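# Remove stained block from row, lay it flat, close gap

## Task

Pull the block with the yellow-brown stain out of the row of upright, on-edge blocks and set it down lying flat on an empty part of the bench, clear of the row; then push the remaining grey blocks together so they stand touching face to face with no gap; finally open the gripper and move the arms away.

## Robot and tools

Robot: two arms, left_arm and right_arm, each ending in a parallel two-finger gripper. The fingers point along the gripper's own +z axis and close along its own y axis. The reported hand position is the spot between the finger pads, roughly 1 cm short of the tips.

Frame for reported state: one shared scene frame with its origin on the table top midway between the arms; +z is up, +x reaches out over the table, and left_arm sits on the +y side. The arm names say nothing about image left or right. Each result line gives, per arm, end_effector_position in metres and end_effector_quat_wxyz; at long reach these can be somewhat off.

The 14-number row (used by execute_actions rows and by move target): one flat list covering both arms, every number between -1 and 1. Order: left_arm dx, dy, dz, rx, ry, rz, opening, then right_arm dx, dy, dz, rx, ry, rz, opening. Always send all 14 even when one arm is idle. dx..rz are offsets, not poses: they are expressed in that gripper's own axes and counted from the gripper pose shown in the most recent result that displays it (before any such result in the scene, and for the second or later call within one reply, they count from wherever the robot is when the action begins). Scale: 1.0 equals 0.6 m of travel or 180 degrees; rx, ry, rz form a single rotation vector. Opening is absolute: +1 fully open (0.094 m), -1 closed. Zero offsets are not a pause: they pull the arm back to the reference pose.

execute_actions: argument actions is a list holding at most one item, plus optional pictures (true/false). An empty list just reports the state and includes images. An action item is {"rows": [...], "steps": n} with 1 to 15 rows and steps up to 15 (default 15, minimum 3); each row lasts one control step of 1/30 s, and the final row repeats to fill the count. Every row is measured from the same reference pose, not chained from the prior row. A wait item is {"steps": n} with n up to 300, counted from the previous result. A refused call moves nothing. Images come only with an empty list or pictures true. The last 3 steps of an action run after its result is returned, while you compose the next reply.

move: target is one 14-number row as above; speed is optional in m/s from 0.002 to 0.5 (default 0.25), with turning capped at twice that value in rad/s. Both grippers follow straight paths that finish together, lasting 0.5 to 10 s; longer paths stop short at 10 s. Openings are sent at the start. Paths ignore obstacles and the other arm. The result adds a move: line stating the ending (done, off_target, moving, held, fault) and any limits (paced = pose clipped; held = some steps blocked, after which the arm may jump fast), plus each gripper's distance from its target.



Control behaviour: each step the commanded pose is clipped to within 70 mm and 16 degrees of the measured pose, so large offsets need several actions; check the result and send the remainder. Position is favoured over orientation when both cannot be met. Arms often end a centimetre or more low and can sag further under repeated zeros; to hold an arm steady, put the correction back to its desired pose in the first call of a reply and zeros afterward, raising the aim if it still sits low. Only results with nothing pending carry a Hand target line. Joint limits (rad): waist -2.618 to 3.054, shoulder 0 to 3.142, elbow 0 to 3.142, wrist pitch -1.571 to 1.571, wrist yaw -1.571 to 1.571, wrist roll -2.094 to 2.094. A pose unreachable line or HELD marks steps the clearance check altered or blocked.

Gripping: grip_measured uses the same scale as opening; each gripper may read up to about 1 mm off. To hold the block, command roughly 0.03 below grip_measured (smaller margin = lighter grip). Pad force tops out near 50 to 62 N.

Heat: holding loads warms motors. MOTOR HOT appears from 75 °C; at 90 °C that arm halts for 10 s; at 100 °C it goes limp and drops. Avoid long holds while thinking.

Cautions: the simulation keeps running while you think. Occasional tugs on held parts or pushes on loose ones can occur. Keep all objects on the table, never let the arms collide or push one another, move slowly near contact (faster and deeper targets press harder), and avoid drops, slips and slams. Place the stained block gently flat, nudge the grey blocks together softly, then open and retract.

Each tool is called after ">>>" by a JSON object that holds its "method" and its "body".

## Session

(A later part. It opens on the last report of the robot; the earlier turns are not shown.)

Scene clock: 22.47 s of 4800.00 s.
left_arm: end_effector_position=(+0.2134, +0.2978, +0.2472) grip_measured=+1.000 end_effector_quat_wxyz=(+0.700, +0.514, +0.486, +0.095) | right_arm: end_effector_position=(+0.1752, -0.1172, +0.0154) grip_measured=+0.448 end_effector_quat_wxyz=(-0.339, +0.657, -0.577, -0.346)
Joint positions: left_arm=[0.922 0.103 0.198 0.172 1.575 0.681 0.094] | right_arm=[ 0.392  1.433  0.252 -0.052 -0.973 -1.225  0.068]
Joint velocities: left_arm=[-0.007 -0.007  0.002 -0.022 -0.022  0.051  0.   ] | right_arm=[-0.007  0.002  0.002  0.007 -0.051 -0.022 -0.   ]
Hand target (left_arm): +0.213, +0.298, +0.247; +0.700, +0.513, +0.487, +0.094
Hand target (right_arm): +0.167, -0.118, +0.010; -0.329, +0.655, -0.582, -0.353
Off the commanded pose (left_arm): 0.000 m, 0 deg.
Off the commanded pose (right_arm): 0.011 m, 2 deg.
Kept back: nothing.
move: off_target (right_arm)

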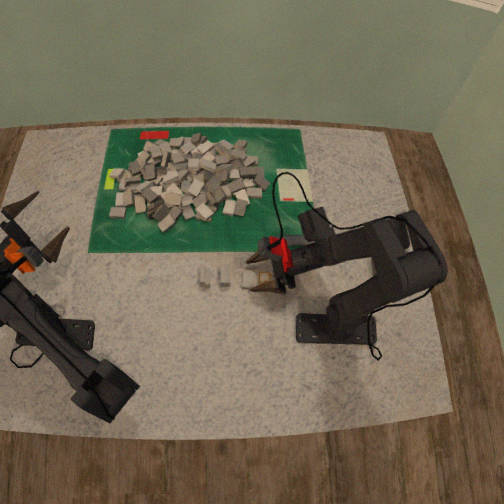

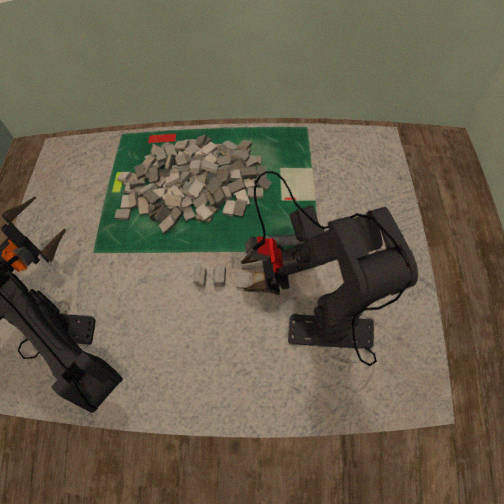

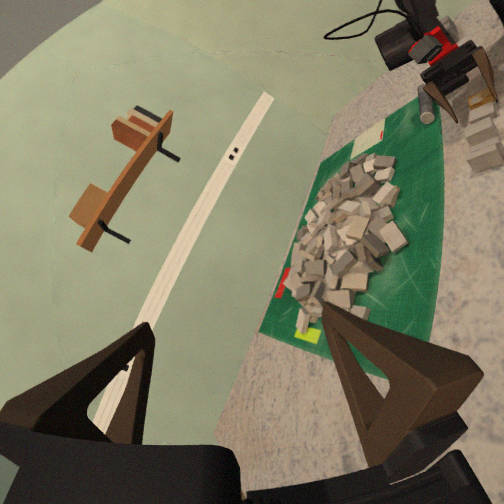

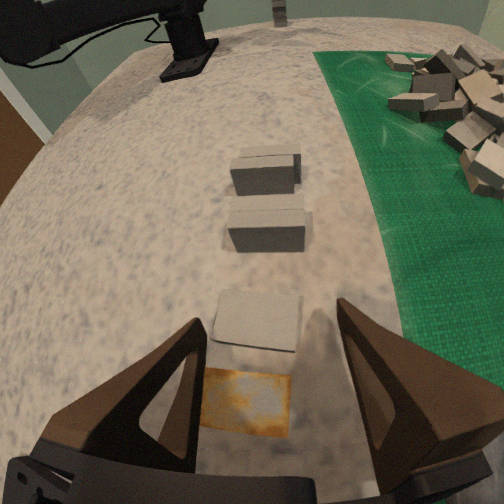

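>>> {"method": "move", "body": {"target": [0,0,0,0,0,0,1,0.008,0.035,0.008,0,0,0,0.45], "speed": 0.04}}

Scene clock: 23.50 s of 4800.00 s.
left_arm: end_effector_position=(+0.2133, +0.2978, +0.2474) grip_measured=+1.000 end_effector_quat_wxyz=(+0.700, +0.515, +0.485, +0.096) | right_arm: end_effector_position=(+0.1619, -0.1169, +0.0097) grip_measured=+0.448 end_effector_quat_wxyz=(-0.343, +0.657, -0.576, -0.345)
Joint positions: left_arm=[0.922 0.103 0.198 0.175 1.575 0.681 0.094] | right_arm=[ 0.42   1.403  0.178  0.04  -0.965 -1.173  0.068]
Joint velocities: left_arm=[-0.007  0.017  0.002 -0.007  0.022  0.051  0.   ] | right_arm=[ 0.007 -0.017 -0.022  0.022 -0.007 -0.037  0.001]
Hand target (left_arm): +0.213, +0.298, +0.247; +0.700, +0.514, +0.486, +0.095
Hand target (right_arm): +0.155, -0.118, +0.007; -0.339, +0.657, -0.577, -0.346
Off the commanded pose (left_arm): 0.000 m, 0 deg.
Off the commanded pose (right_arm): 0.008 m, 0 deg.
Kept back: nothing.
move: done

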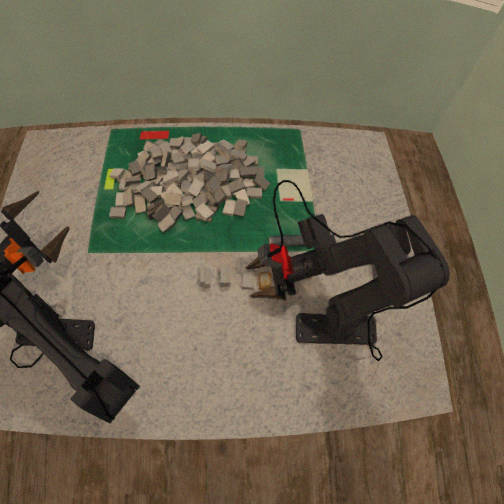

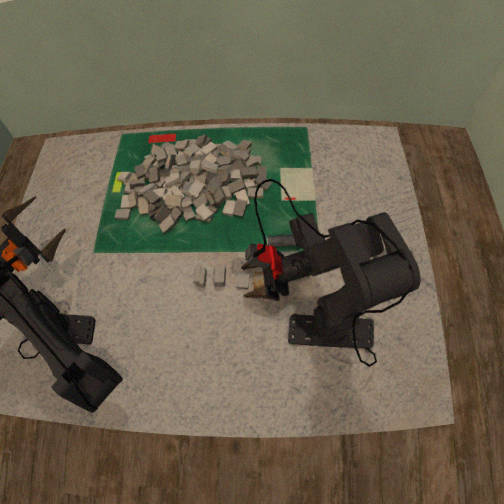

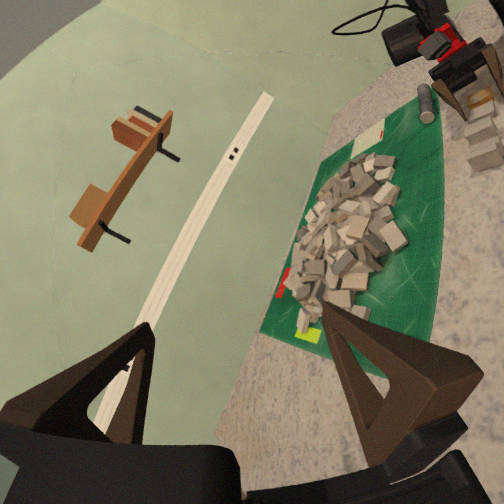

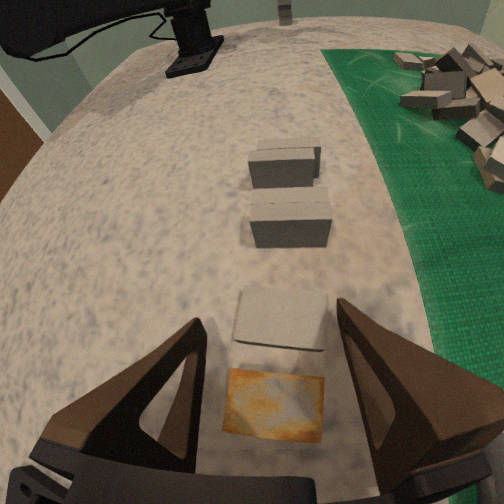

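>>> {"method": "move", "body": {"target": [0,0,0,0,0,0,1,0,0,0,0,0,0,-0.15]}}

>>> {"method": "move", "body": {"target": [0,0,0,0,0,0,1,-0.09,0,-0.05,0,0,0,-0.15], "speed": 0.06}}

Scene clock: 24.43 s of 4800.00 s.
left_arm: end_effector_position=(+0.2133, +0.2977, +0.2476) grip_measured=+1.000 end_effector_quat_wxyz=(+0.700, +0.516, +0.484, +0.097) | right_arm: end_effector_position=(+0.1625, -0.1169, +0.0095) grip_measured=-0.110 end_effector_quat_wxyz=(-0.343, +0.657, -0.577, -0.343)
Joint positions: left_arm=[0.922 0.103 0.198 0.178 1.575 0.681 0.094] | right_arm=[ 0.42   1.403  0.177  0.046 -0.962 -1.169  0.042]
Joint velocities: left_arm=[ 0.002 -0.007 -0.007  0.022  0.007 -0.007  0.   ] | right_arm=[ 0.012  0.002  0.012 -0.007 -0.037  0.007  0.   ]
Hand target (left_arm): +0.213, +0.298, +0.247; +0.700, +0.515, +0.485, +0.096
Hand target (right_arm): +0.162, -0.117, +0.010; -0.343, +0.657, -0.576, -0.345
Off the commanded pose (left_arm): 0.000 m, 0 deg.
Off the commanded pose (right_arm): 0.001 m, 0 deg.
Kept back: nothing.
move: done

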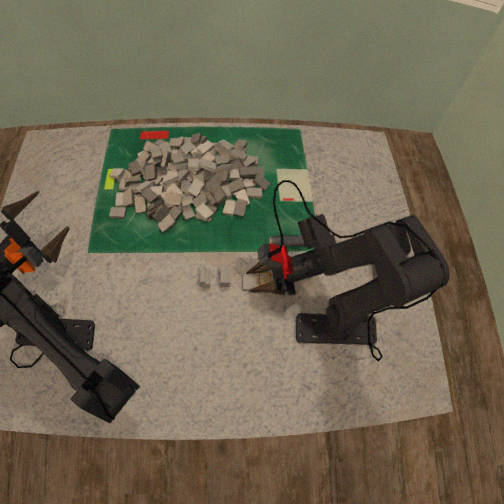

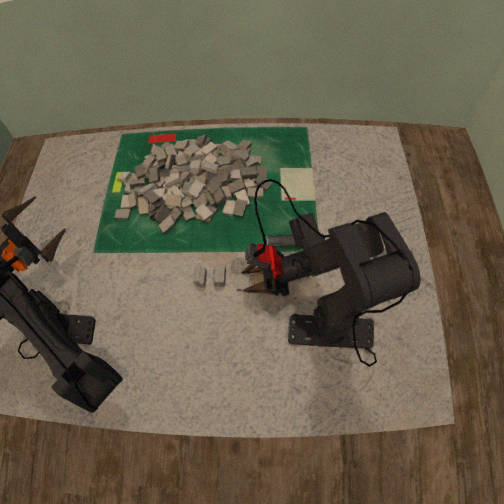

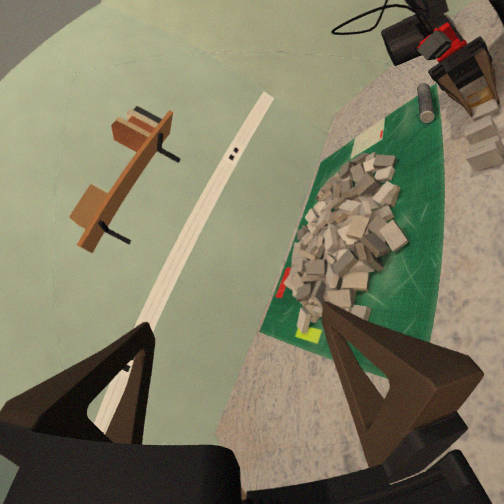

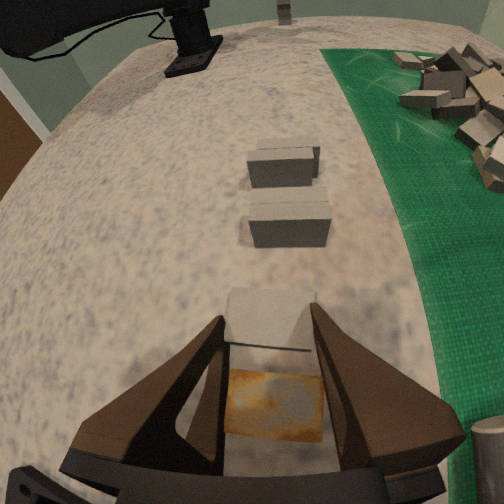

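Scene clock: 26.07 s of 4800.00 s.
left_arm: end_effector_position=(+0.2133, +0.2977, +0.2478) grip_measured=+1.000 end_effector_quat_wxyz=(+0.700, +0.516, +0.484, +0.099) | right_arm: end_effector_position=(+0.1537, -0.1201, +0.0535) grip_measured=-0.110 end_effector_quat_wxyz=(-0.323, +0.653, -0.595, -0.341)
Joint positions: left_arm=[0.922 0.103 0.198 0.182 1.575 0.681 0.094] | right_arm=[ 0.442  1.073  0.282 -0.4   -0.925 -1.127  0.042]
Joint velocities: left_arm=[ 0.002 -0.022 -0.002 -0.051 -0.051  0.037  0.   ] | right_arm=[-0.022 -0.002 -0.022 -0.007 -0.007  0.007 -0.001]
Hand target (left_arm): +0.213, +0.298, +0.248; +0.700, +0.516, +0.484, +0.097
Hand target (right_arm): +0.159, -0.115, +0.070; -0.343, +0.657, -0.577, -0.343
Off the commanded pose (left_arm): 0.000 m, 0 deg.
Off the commanded pose (right_arm): 0.019 m, 3 deg.
Kept back: nothing.
move: off_target (right_arm)

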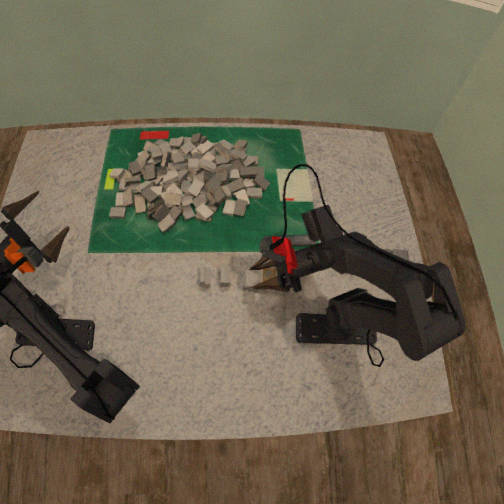

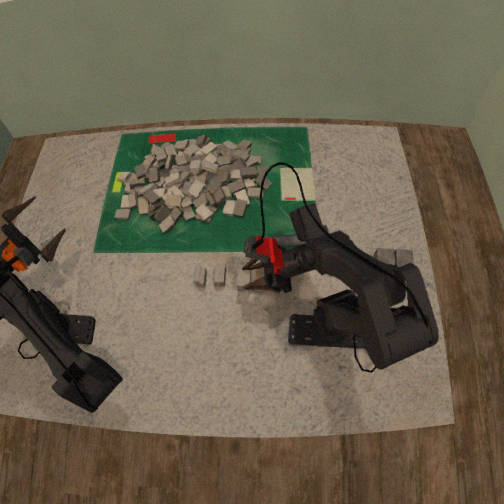

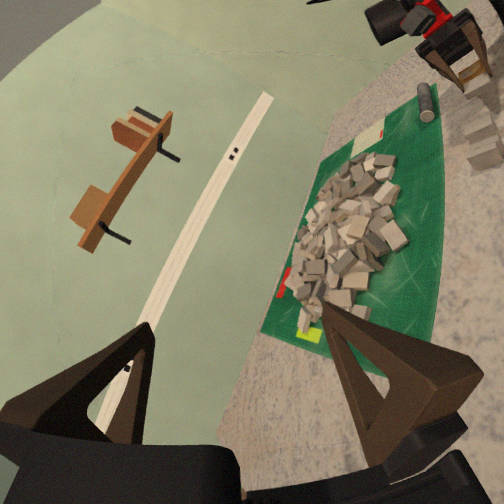

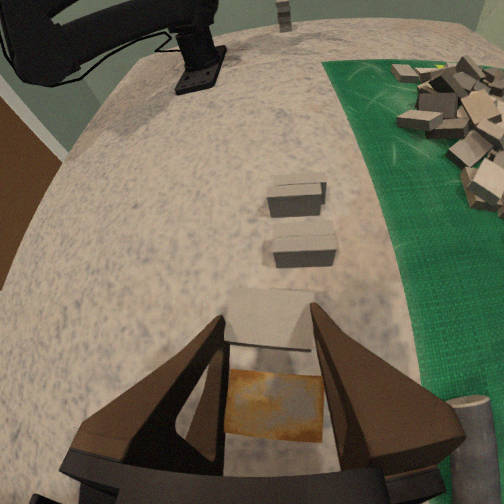

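>>> {"method": "move", "body": {"target": [0,0,0,0,0,0,1,0.078,-0.012,0.042,0,0,0,-0.15], "speed": 0.05}}

>>> {"method": "move", "body": {"target": [0,0,0,0,0,0,1,0,0,0,0,0,0,0.3]}}

>>> {"method": "move", "body": {"target": [0,0,0,0,0,0,1,-0.022,0,0.022,0,0,0,0.3], "speed": 0.04}}

Scene clock: 27.80 s of 4800.00 s.
left_arm: end_effector_position=(+0.2132, +0.2977, +0.2480) grip_measured=+1.000 end_effector_quat_wxyz=(+0.700, +0.517, +0.483, +0.100) | right_arm: end_effector_position=(+0.1642, -0.1196, +0.0101) grip_measured=-0.110 end_effector_quat_wxyz=(-0.329, +0.655, -0.585, -0.347)
Joint positions: left_arm=[0.922 0.103 0.198 0.185 1.575 0.681 0.094] | right_arm=[ 0.405  1.407  0.212 -0.041 -0.959 -1.199  0.042]
Joint velocities: left_arm=[-0.007 -0.012 -0.012 -0.051 -0.051  0.007  0.   ] | right_arm=[-0.007  0.002 -0.002  0.081 -0.007  0.022  0.001]
Hand target (left_arm): +0.213, +0.298, +0.248; +0.700, +0.516, +0.484, +0.098
Hand target (right_arm): +0.162, -0.124, +0.002; -0.322, +0.653, -0.594, -0.341
Off the commanded pose (left_arm): 0.000 m, 0 deg.
Off the commanded pose (right_arm): 0.011 m, 2 deg.
Kept back: nothing.
move: off_target (right_arm)

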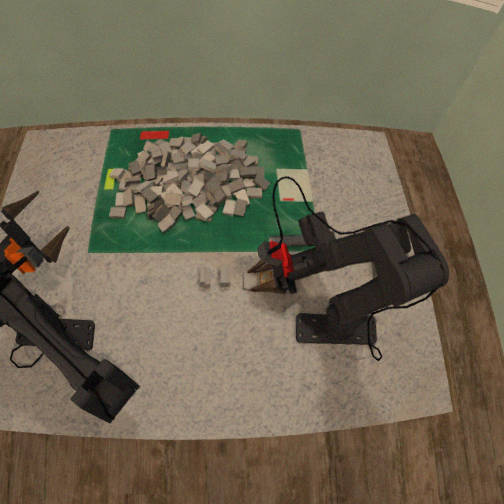

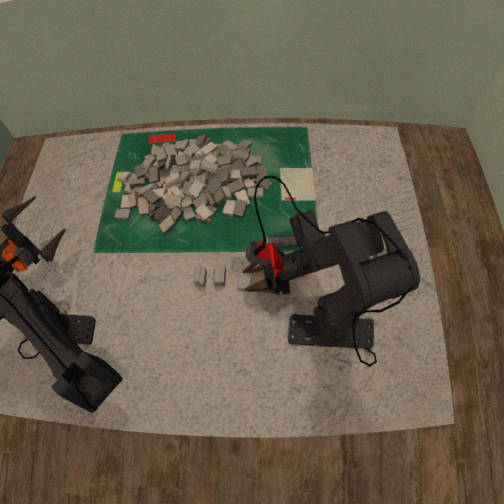

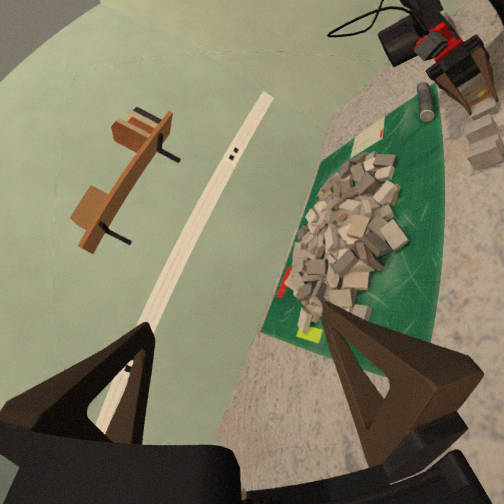

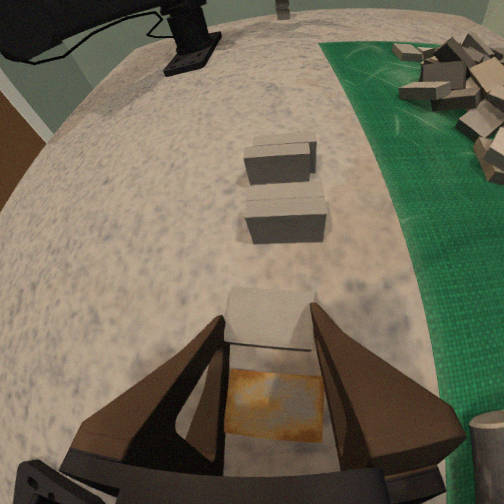

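Scene clock: 28.30 s of 4800.00 s.
left_arm: end_effector_position=(+0.2132, +0.2976, +0.2482) grip_measured=+1.000 end_effector_quat_wxyz=(+0.700, +0.518, +0.482, +0.100) | right_arm: end_effector_position=(+0.1645, -0.1200, +0.0094) grip_measured=+0.298 end_effector_quat_wxyz=(-0.328, +0.655, -0.586, -0.345)
Joint positions: left_arm=[0.922 0.103 0.198 0.187 1.575 0.681 0.094] | right_arm=[ 0.405  1.408  0.212 -0.04  -0.954 -1.199  0.061]
Joint velocities: left_arm=[-0.002 -0.007 -0.012 -0.037 -0.007 -0.051  0.   ] | right_arm=[-0.002 -0.012  0.012 -0.066  0.007 -0.037  0.001]
Hand target (left_arm): +0.213, +0.298, +0.248; +0.700, +0.517, +0.483, +0.100
Hand target (right_arm): +0.164, -0.120, +0.010; -0.329, +0.655, -0.585, -0.347
Off the commanded pose (left_arm): 0.000 m, 0 deg.
Off the commanded pose (right_arm): 0.001 m, 0 deg.
Kept back: nothing.
move: done

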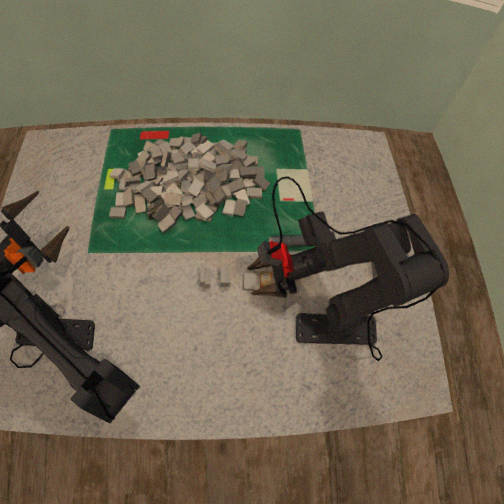

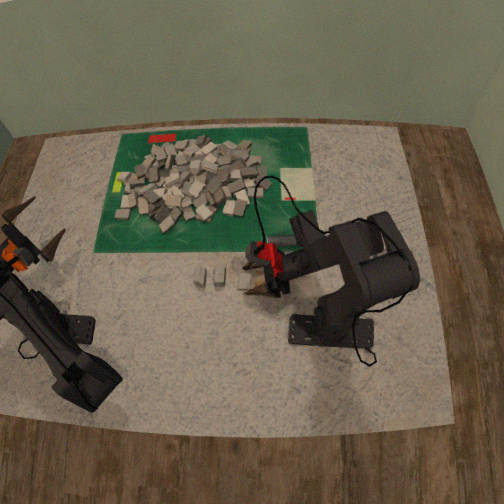

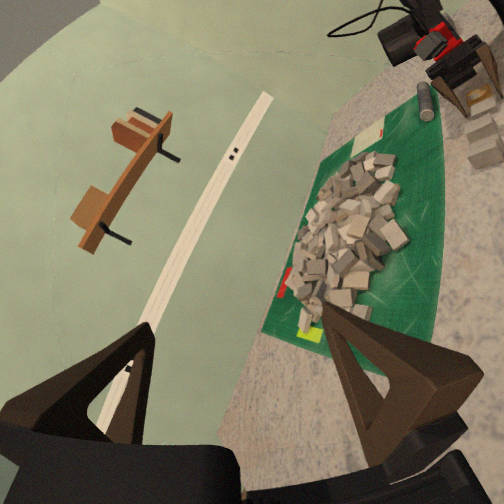

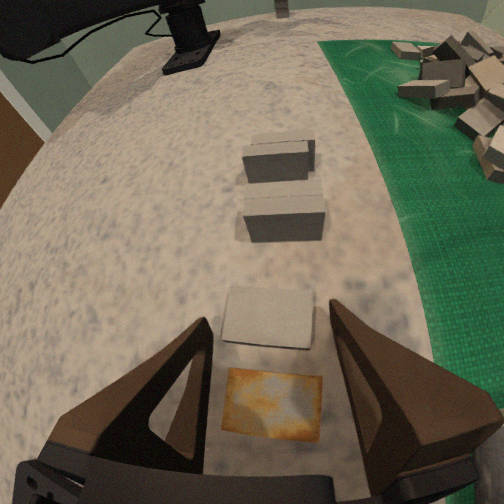

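Scene clock: 29.27 s of 4800.00 s.
left_arm: end_effector_position=(+0.2132, +0.2976, +0.2484) grip_measured=+1.000 end_effector_quat_wxyz=(+0.699, +0.519, +0.481, +0.101) | right_arm: end_effector_position=(+0.1677, -0.1022, +0.0122) grip_measured=+0.298 end_effector_quat_wxyz=(-0.327, +0.654, -0.589, -0.343)
Joint positions: left_arm=[0.922 0.103 0.198 0.19  1.575 0.681 0.094] | right_arm=[ 0.514  1.408  0.212  0.095 -0.904 -1.026  0.061]
Joint velocities: left_arm=[-0.012 -0.002  0.002 -0.037 -0.007 -0.051  0.   ] | right_arm=[ 0.007 -0.002 -0.017  0.022 -0.037  0.022  0.001]
Hand target (left_arm): +0.213, +0.298, +0.248; +0.700, +0.518, +0.482, +0.100
Hand target (right_arm): +0.163, -0.102, +0.013; -0.329, +0.655, -0.586, -0.345
Off the commanded pose (left_arm): 0.000 m, 0 deg.
Off the commanded pose (right_arm): 0.005 m, 1 deg.
Kept back: nothing.
move: done

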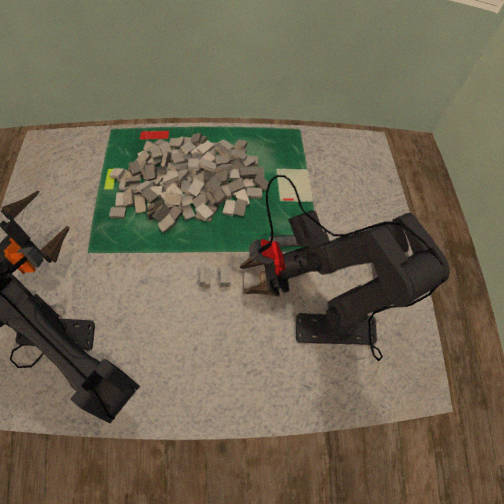

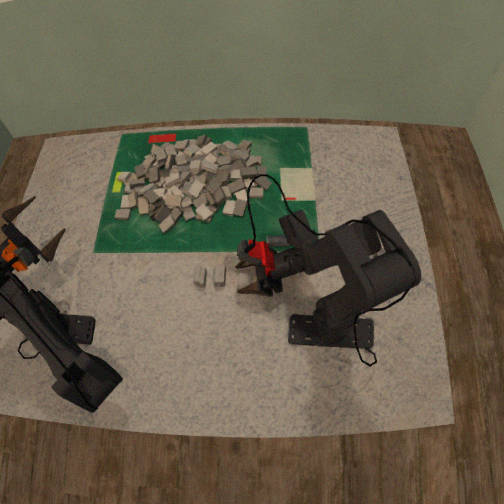

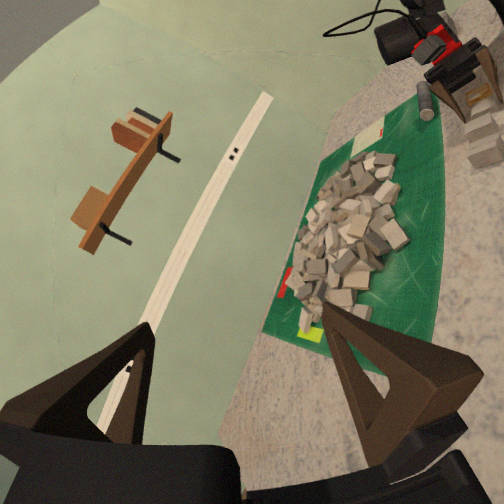

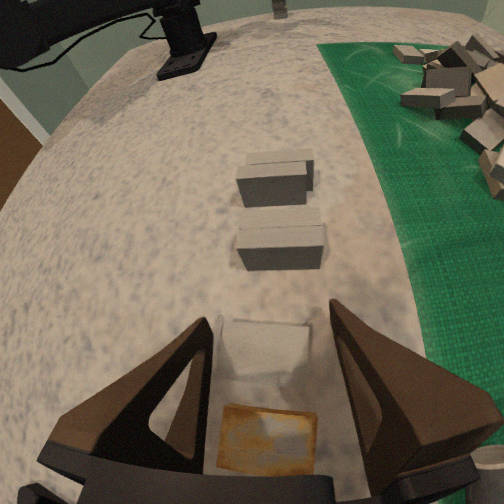

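>>> {"method": "move", "body": {"target": [0,0,0,0,0,0,1,0,0,0,0,0,0,-0.15]}}

>>> {"method": "move", "body": {"target": [0,0,0,0,0,0,1,-0.11,0,-0.06,0,0,0,-0.15], "speed": 0.06}}

Scene clock: 30.20 s of 4800.00 s.
left_arm: end_effector_position=(+0.2131, +0.2975, +0.2485) grip_measured=+1.000 end_effector_quat_wxyz=(+0.699, +0.519, +0.481, +0.102) | right_arm: end_effector_position=(+0.1682, -0.1022, +0.0121) grip_measured=-0.125 end_effector_quat_wxyz=(-0.327, +0.654, -0.590, -0.342)
Joint positions: left_arm=[0.922 0.103 0.198 0.193 1.575 0.681 0.094] | right_arm=[ 0.514  1.408  0.212  0.098 -0.902 -1.024  0.041]
Joint velocities: left_arm=[ 0.012  0.002 -0.007 -0.051 -0.007  0.007  0.   ] | right_arm=[ 0.002  0.017  0.002 -0.066 -0.095  0.022 -0.   ]
Hand target (left_arm): +0.213, +0.298, +0.248; +0.699, +0.519, +0.481, +0.101
Hand target (right_arm): +0.168, -0.102, +0.012; -0.327, +0.654, -0.589, -0.343
Off the commanded pose (left_arm): 0.000 m, 0 deg.
Off the commanded pose (right_arm): 0.001 m, 0 deg.
Kept back: nothing.
move: done

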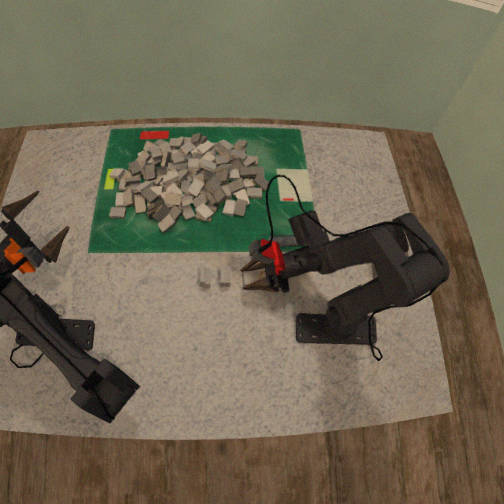

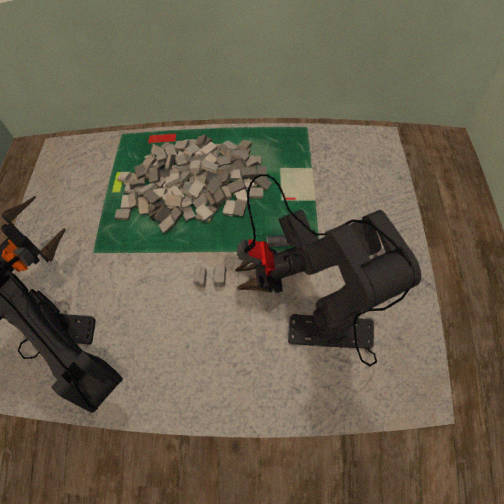

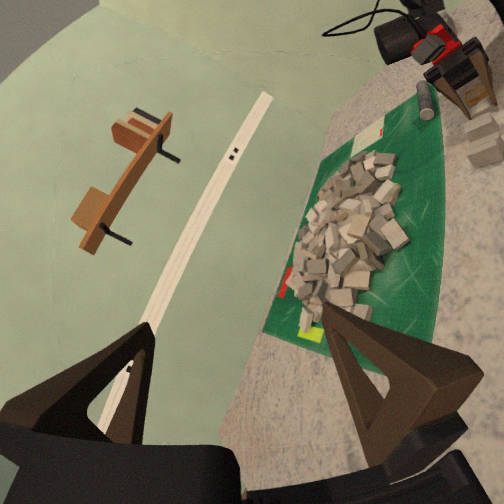

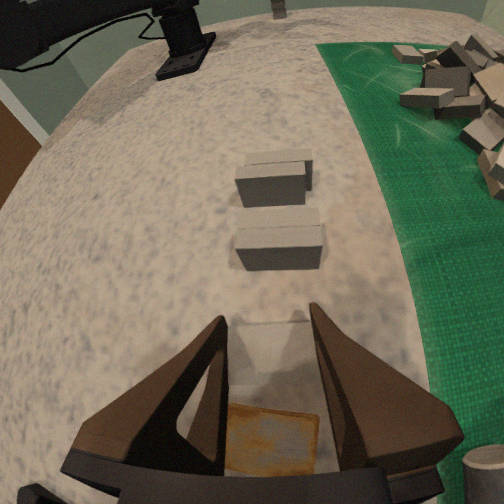

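Scene clock: 32.03 s of 4800.00 s.
left_arm: end_effector_position=(+0.2131, +0.2975, +0.2488) grip_measured=+1.000 end_effector_quat_wxyz=(+0.699, +0.520, +0.480, +0.104) | right_arm: end_effector_position=(+0.1632, -0.1011, +0.0724) grip_measured=-0.125 end_effector_quat_wxyz=(-0.315, +0.651, -0.602, -0.339)
Joint positions: left_arm=[0.922 0.103 0.198 0.196 1.575 0.681 0.094] | right_arm=[ 0.547  1.076  0.365 -0.377 -0.869 -0.971  0.041]
Joint velocities: left_arm=[ 0.002  0.007 -0.007 -0.051  0.007 -0.022  0.   ] | right_arm=[ 0.002 -0.007 -0.002 -0.037 -0.022 -0.022  0.001]
Hand target (left_arm): +0.213, +0.298, +0.249; +0.699, +0.519, +0.481, +0.103
Hand target (right_arm): +0.166, -0.097, +0.086; -0.328, +0.654, -0.590, -0.341
Off the commanded pose (left_arm): 0.000 m, 0 deg.
Off the commanded pose (right_arm): 0.016 m, 2 deg.
Kept back: nothing.
move: off_target (right_arm)

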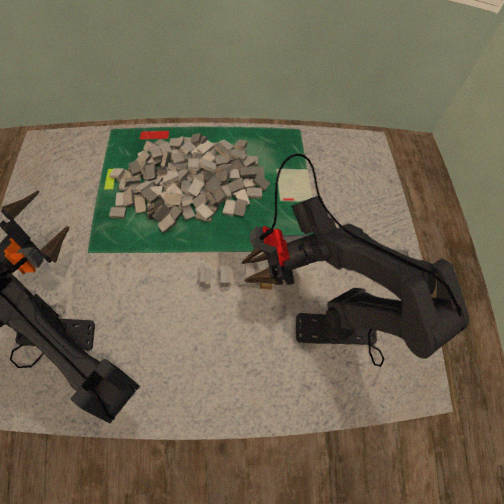

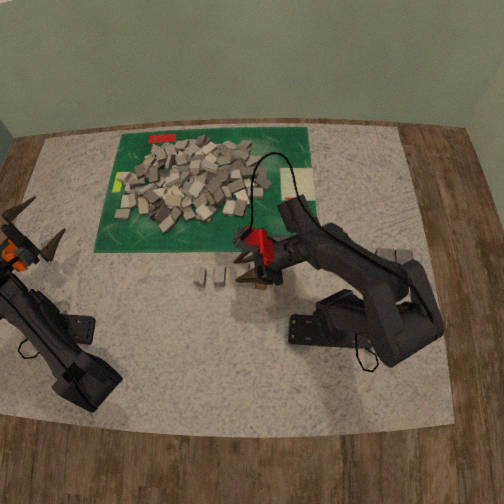

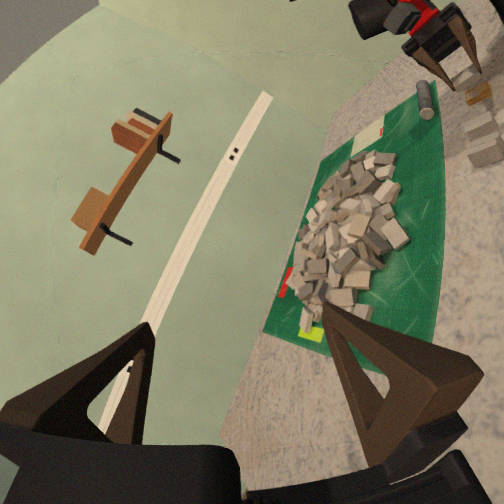

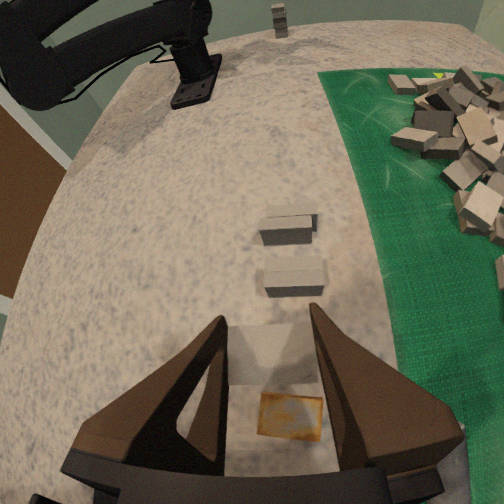

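>>> {"method": "move", "body": {"target": [0,0,0,0,0,0,1,-0.058,-0.021,0.031,0,0.5,0,-0.15], "speed": 0.15}}

Scene clock: 37.90 s of 4800.00 s.
left_arm: end_effector_position=(+0.2131, +0.2974, +0.2490) grip_measured=+1.000 end_effector_quat_wxyz=(+0.699, +0.521, +0.479, +0.105) | right_arm: end_effector_position=(+0.1726, -0.0684, +0.0905) grip_measured=-0.125 end_effector_quat_wxyz=(+0.131, +0.718, -0.654, +0.197)
Joint positions: left_arm=[0.922 0.103 0.198 0.199 1.575 0.681 0.094] | right_arm=[ 1.325  1.98   1.55  -1.548  0.258 -0.382  0.041]
Joint velocities: left_arm=[-0.022 -0.012  0.002  0.022  0.095 -0.022  0.   ] | right_arm=[-0.007 -0.007 -0.007  0.022 -0.037  0.007  0.   ]
Hand target (left_arm): +0.213, +0.297, +0.249; +0.699, +0.520, +0.480, +0.104
Hand target (right_arm): +0.174, -0.066, +0.094; +0.129, +0.718, -0.652, +0.207
Off the commanded pose (left_arm): 0.000 m, 0 deg.
Off the commanded pose (right_arm): 0.003 m, 9 deg.
joint sent to its limit (right arm) — the command would take joint 4 (wrist pitch) past its lower limit, so that joint was sent only as far as its limit.
Kept back: nothing.
move: off_target (right_arm)

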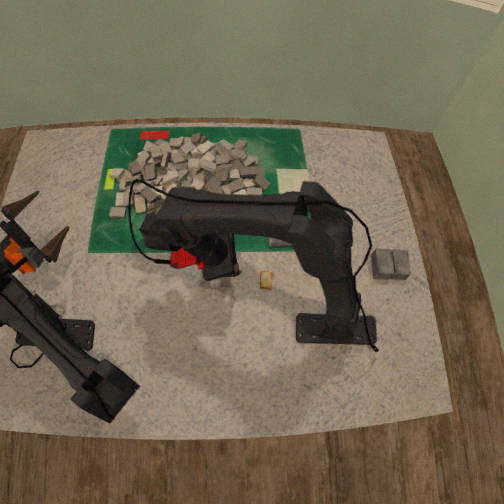

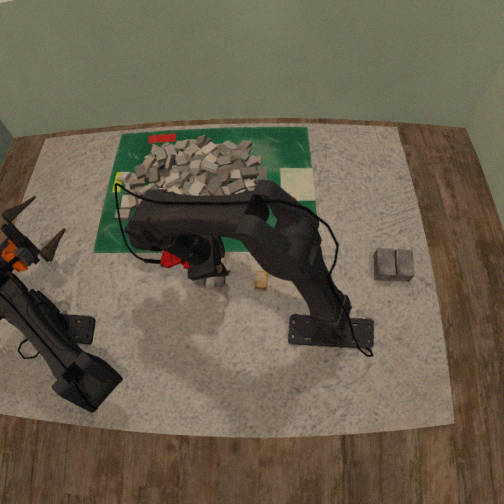

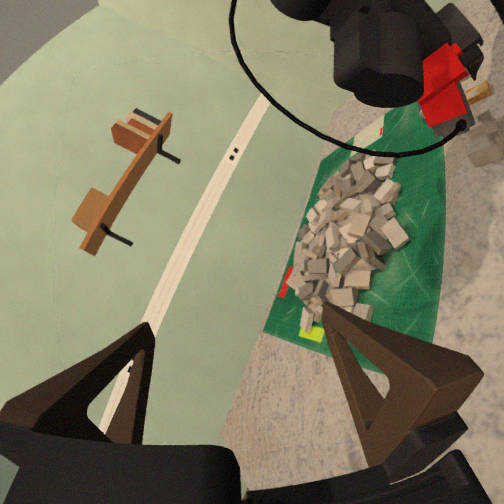

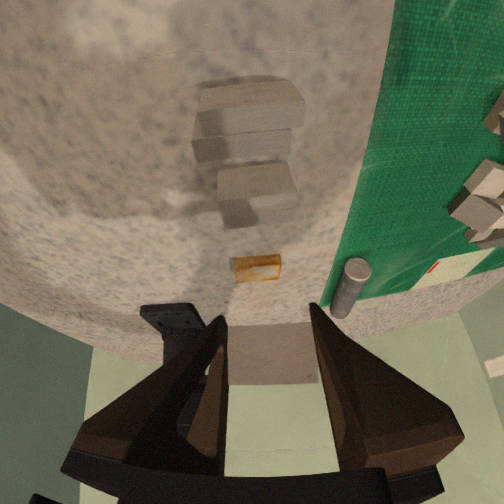

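>>> {"method": "move", "body": {"target": [0,0,0,0,0,0,1,-0.05,0.009,0.118,0,0.025,0,-0.15], "speed": 0.05}}

Scene clock: 39.97 s of 4800.00 s.
left_arm: end_effector_position=(+0.2130, +0.2974, +0.2492) grip_measured=+1.000 end_effector_quat_wxyz=(+0.699, +0.521, +0.478, +0.106) | right_arm: end_effector_position=(+0.1742, -0.0798, +0.0301) grip_measured=-0.125 end_effector_quat_wxyz=(+0.163, +0.707, -0.648, +0.230)
Joint positions: left_arm=[0.922 0.103 0.198 0.202 1.575 0.681 0.094] | right_arm=[ 1.325  2.1    1.43  -1.402  0.289 -0.354  0.041]
Joint velocities: left_arm=[-0.007 -0.027 -0.002 -0.037  0.007 -0.007  0.   ] | right_arm=[ 0.017 -0.017 -0.002  0.007 -0.037  0.037 -0.   ]
Hand target (left_arm): +0.213, +0.297, +0.249; +0.699, +0.521, +0.479, +0.105
Hand target (right_arm): +0.172, -0.074, +0.015; +0.156, +0.711, -0.648, +0.226
Off the commanded pose (left_arm): 0.000 m, 0 deg.
Off the commanded pose (right_arm): 0.018 m, 1 deg.
Kept back: nothing.
move: off_target (right_arm)

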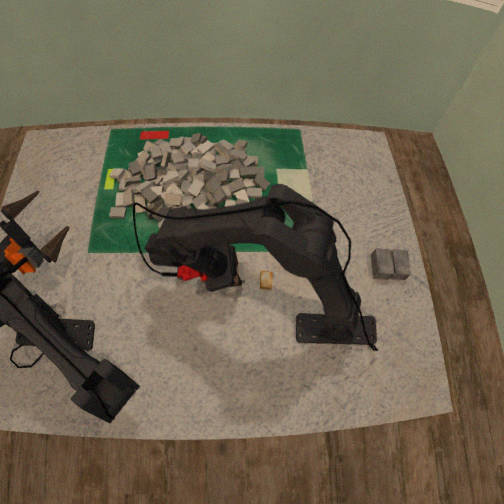

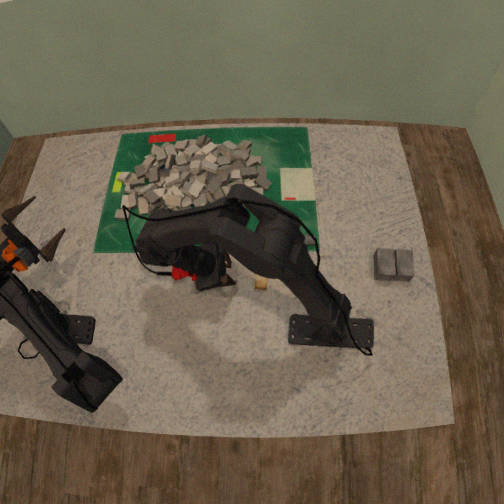

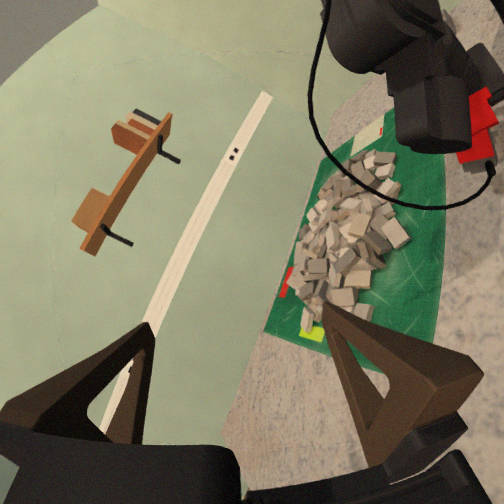

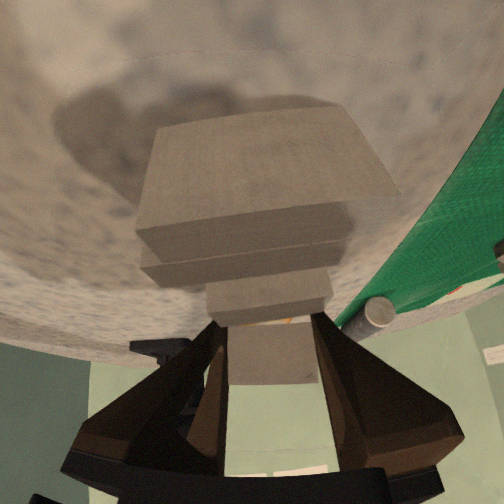

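>>> {"method": "move", "body": {"target": [0,0,0,0,0,0,1,-0.02,0,0.035,0,-0.012,0,-0.15], "speed": 0.03}}

Scene clock: 41.27 s of 4800.00 s.
left_arm: end_effector_position=(+0.2130, +0.2973, +0.2493) grip_measured=+1.000 end_effector_quat_wxyz=(+0.699, +0.522, +0.478, +0.107) | right_arm: end_effector_position=(+0.1727, -0.0919, +0.0223) grip_measured=-0.125 end_effector_quat_wxyz=(+0.175, +0.705, -0.645, +0.238)
Joint positions: left_arm=[0.922 0.103 0.198 0.205 1.575 0.681 0.094] | right_arm=[ 1.32   2.1    1.378 -1.38   0.296 -0.355  0.041]
Joint velocities: left_arm=[-0.012 -0.007  0.007 -0.081  0.022  0.066  0.   ] | right_arm=[-0.037  0.002  0.002  0.007  0.037  0.022  0.001]
Hand target (left_arm): +0.213, +0.297, +0.249; +0.699, +0.521, +0.478, +0.106
Hand target (right_arm): +0.175, -0.081, +0.007; +0.152, +0.711, -0.651, +0.218
Off the commanded pose (left_arm): 0.000 m, 0 deg.
Off the commanded pose (right_arm): 0.020 m, 4 deg.
Kept back: nothing.
move: off_target (right_arm)

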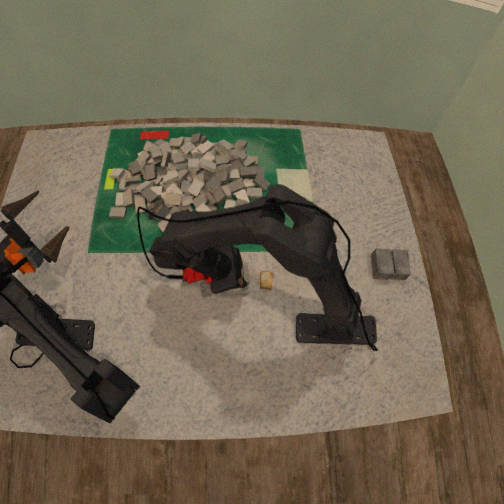

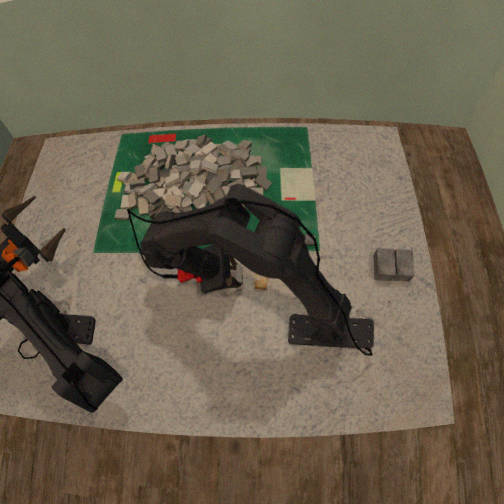

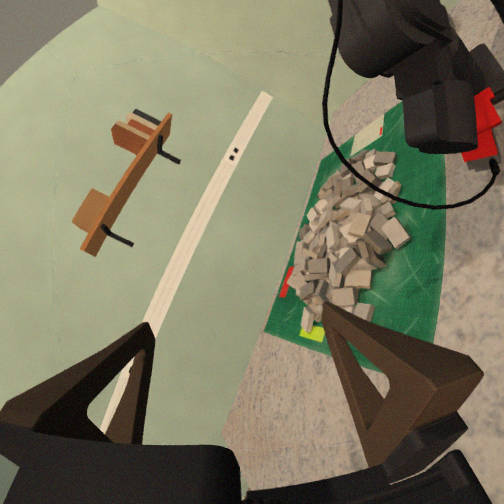

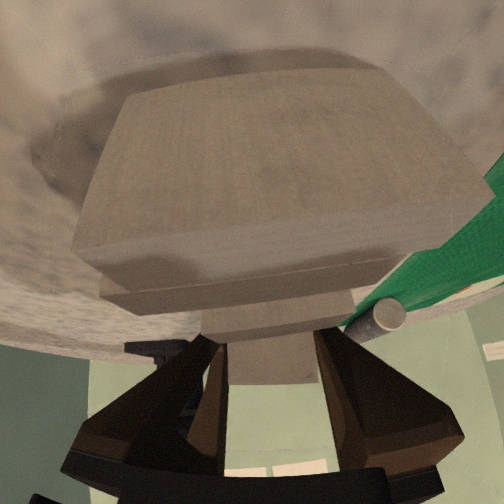

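>>> {"method": "move", "body": {"target": [0,0,0,0,0,0,1,0.002,0,0.035,0,-0.025,0,-0.15], "speed": 0.03}}

Scene clock: 43.03 s of 4800.00 s.
left_arm: end_effector_position=(+0.2129, +0.2973, +0.2496) grip_measured=+1.000 end_effector_quat_wxyz=(+0.698, +0.523, +0.477, +0.108) | right_arm: end_effector_position=(+0.1731, -0.1059, +0.0119) grip_measured=-0.125 end_effector_quat_wxyz=(+0.163, +0.713, -0.645, +0.221)
Joint positions: left_arm=[0.922 0.103 0.198 0.208 1.575 0.681 0.094] | right_arm=[ 1.295  2.035  1.257 -1.274  0.291 -0.401  0.041]
Joint velocities: left_arm=[ 0.007 -0.002  0.022 -0.007 -0.037 -0.007  0.   ] | right_arm=[-0.002  0.012 -0.027  0.007 -0.051  0.037  0.001]
Hand target (left_arm): +0.213, +0.297, +0.249; +0.699, +0.522, +0.478, +0.107
Hand target (right_arm): +0.175, -0.105, +0.006; +0.151, +0.713, -0.651, +0.211
Off the commanded pose (left_arm): 0.000 m, 0 deg.
Off the commanded pose (right_arm): 0.007 m, 2 deg.
Kept back: nothing.
move: done

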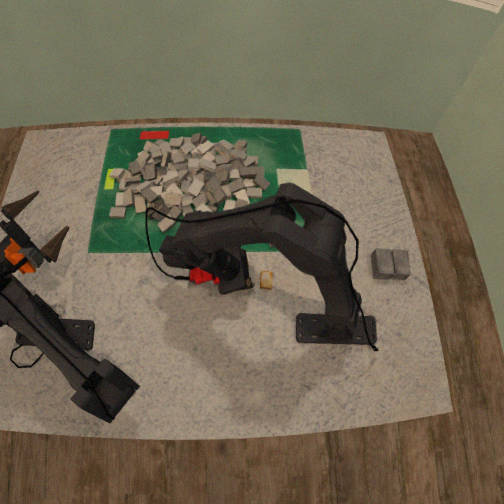

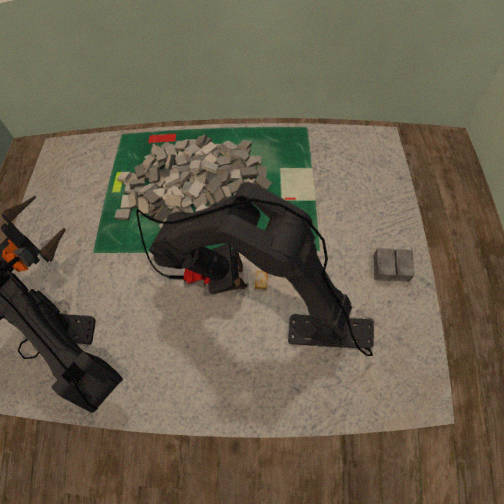

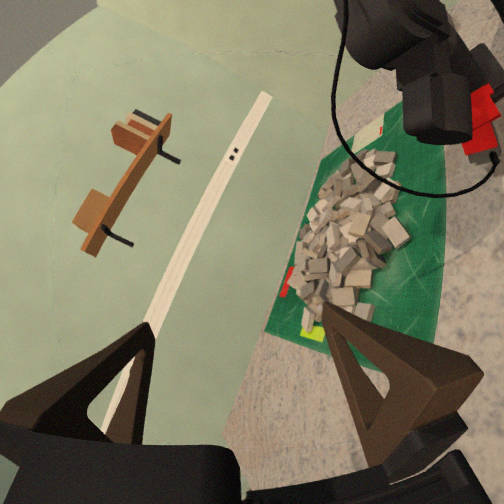

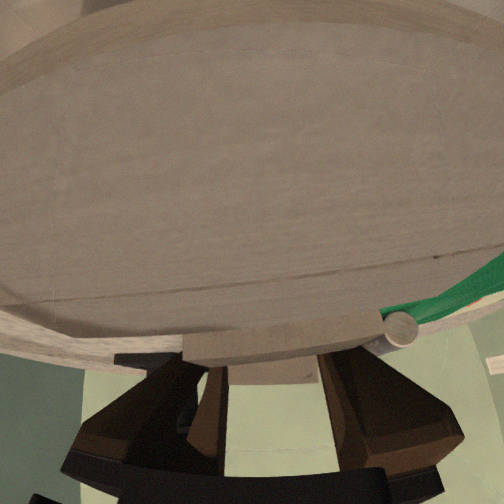

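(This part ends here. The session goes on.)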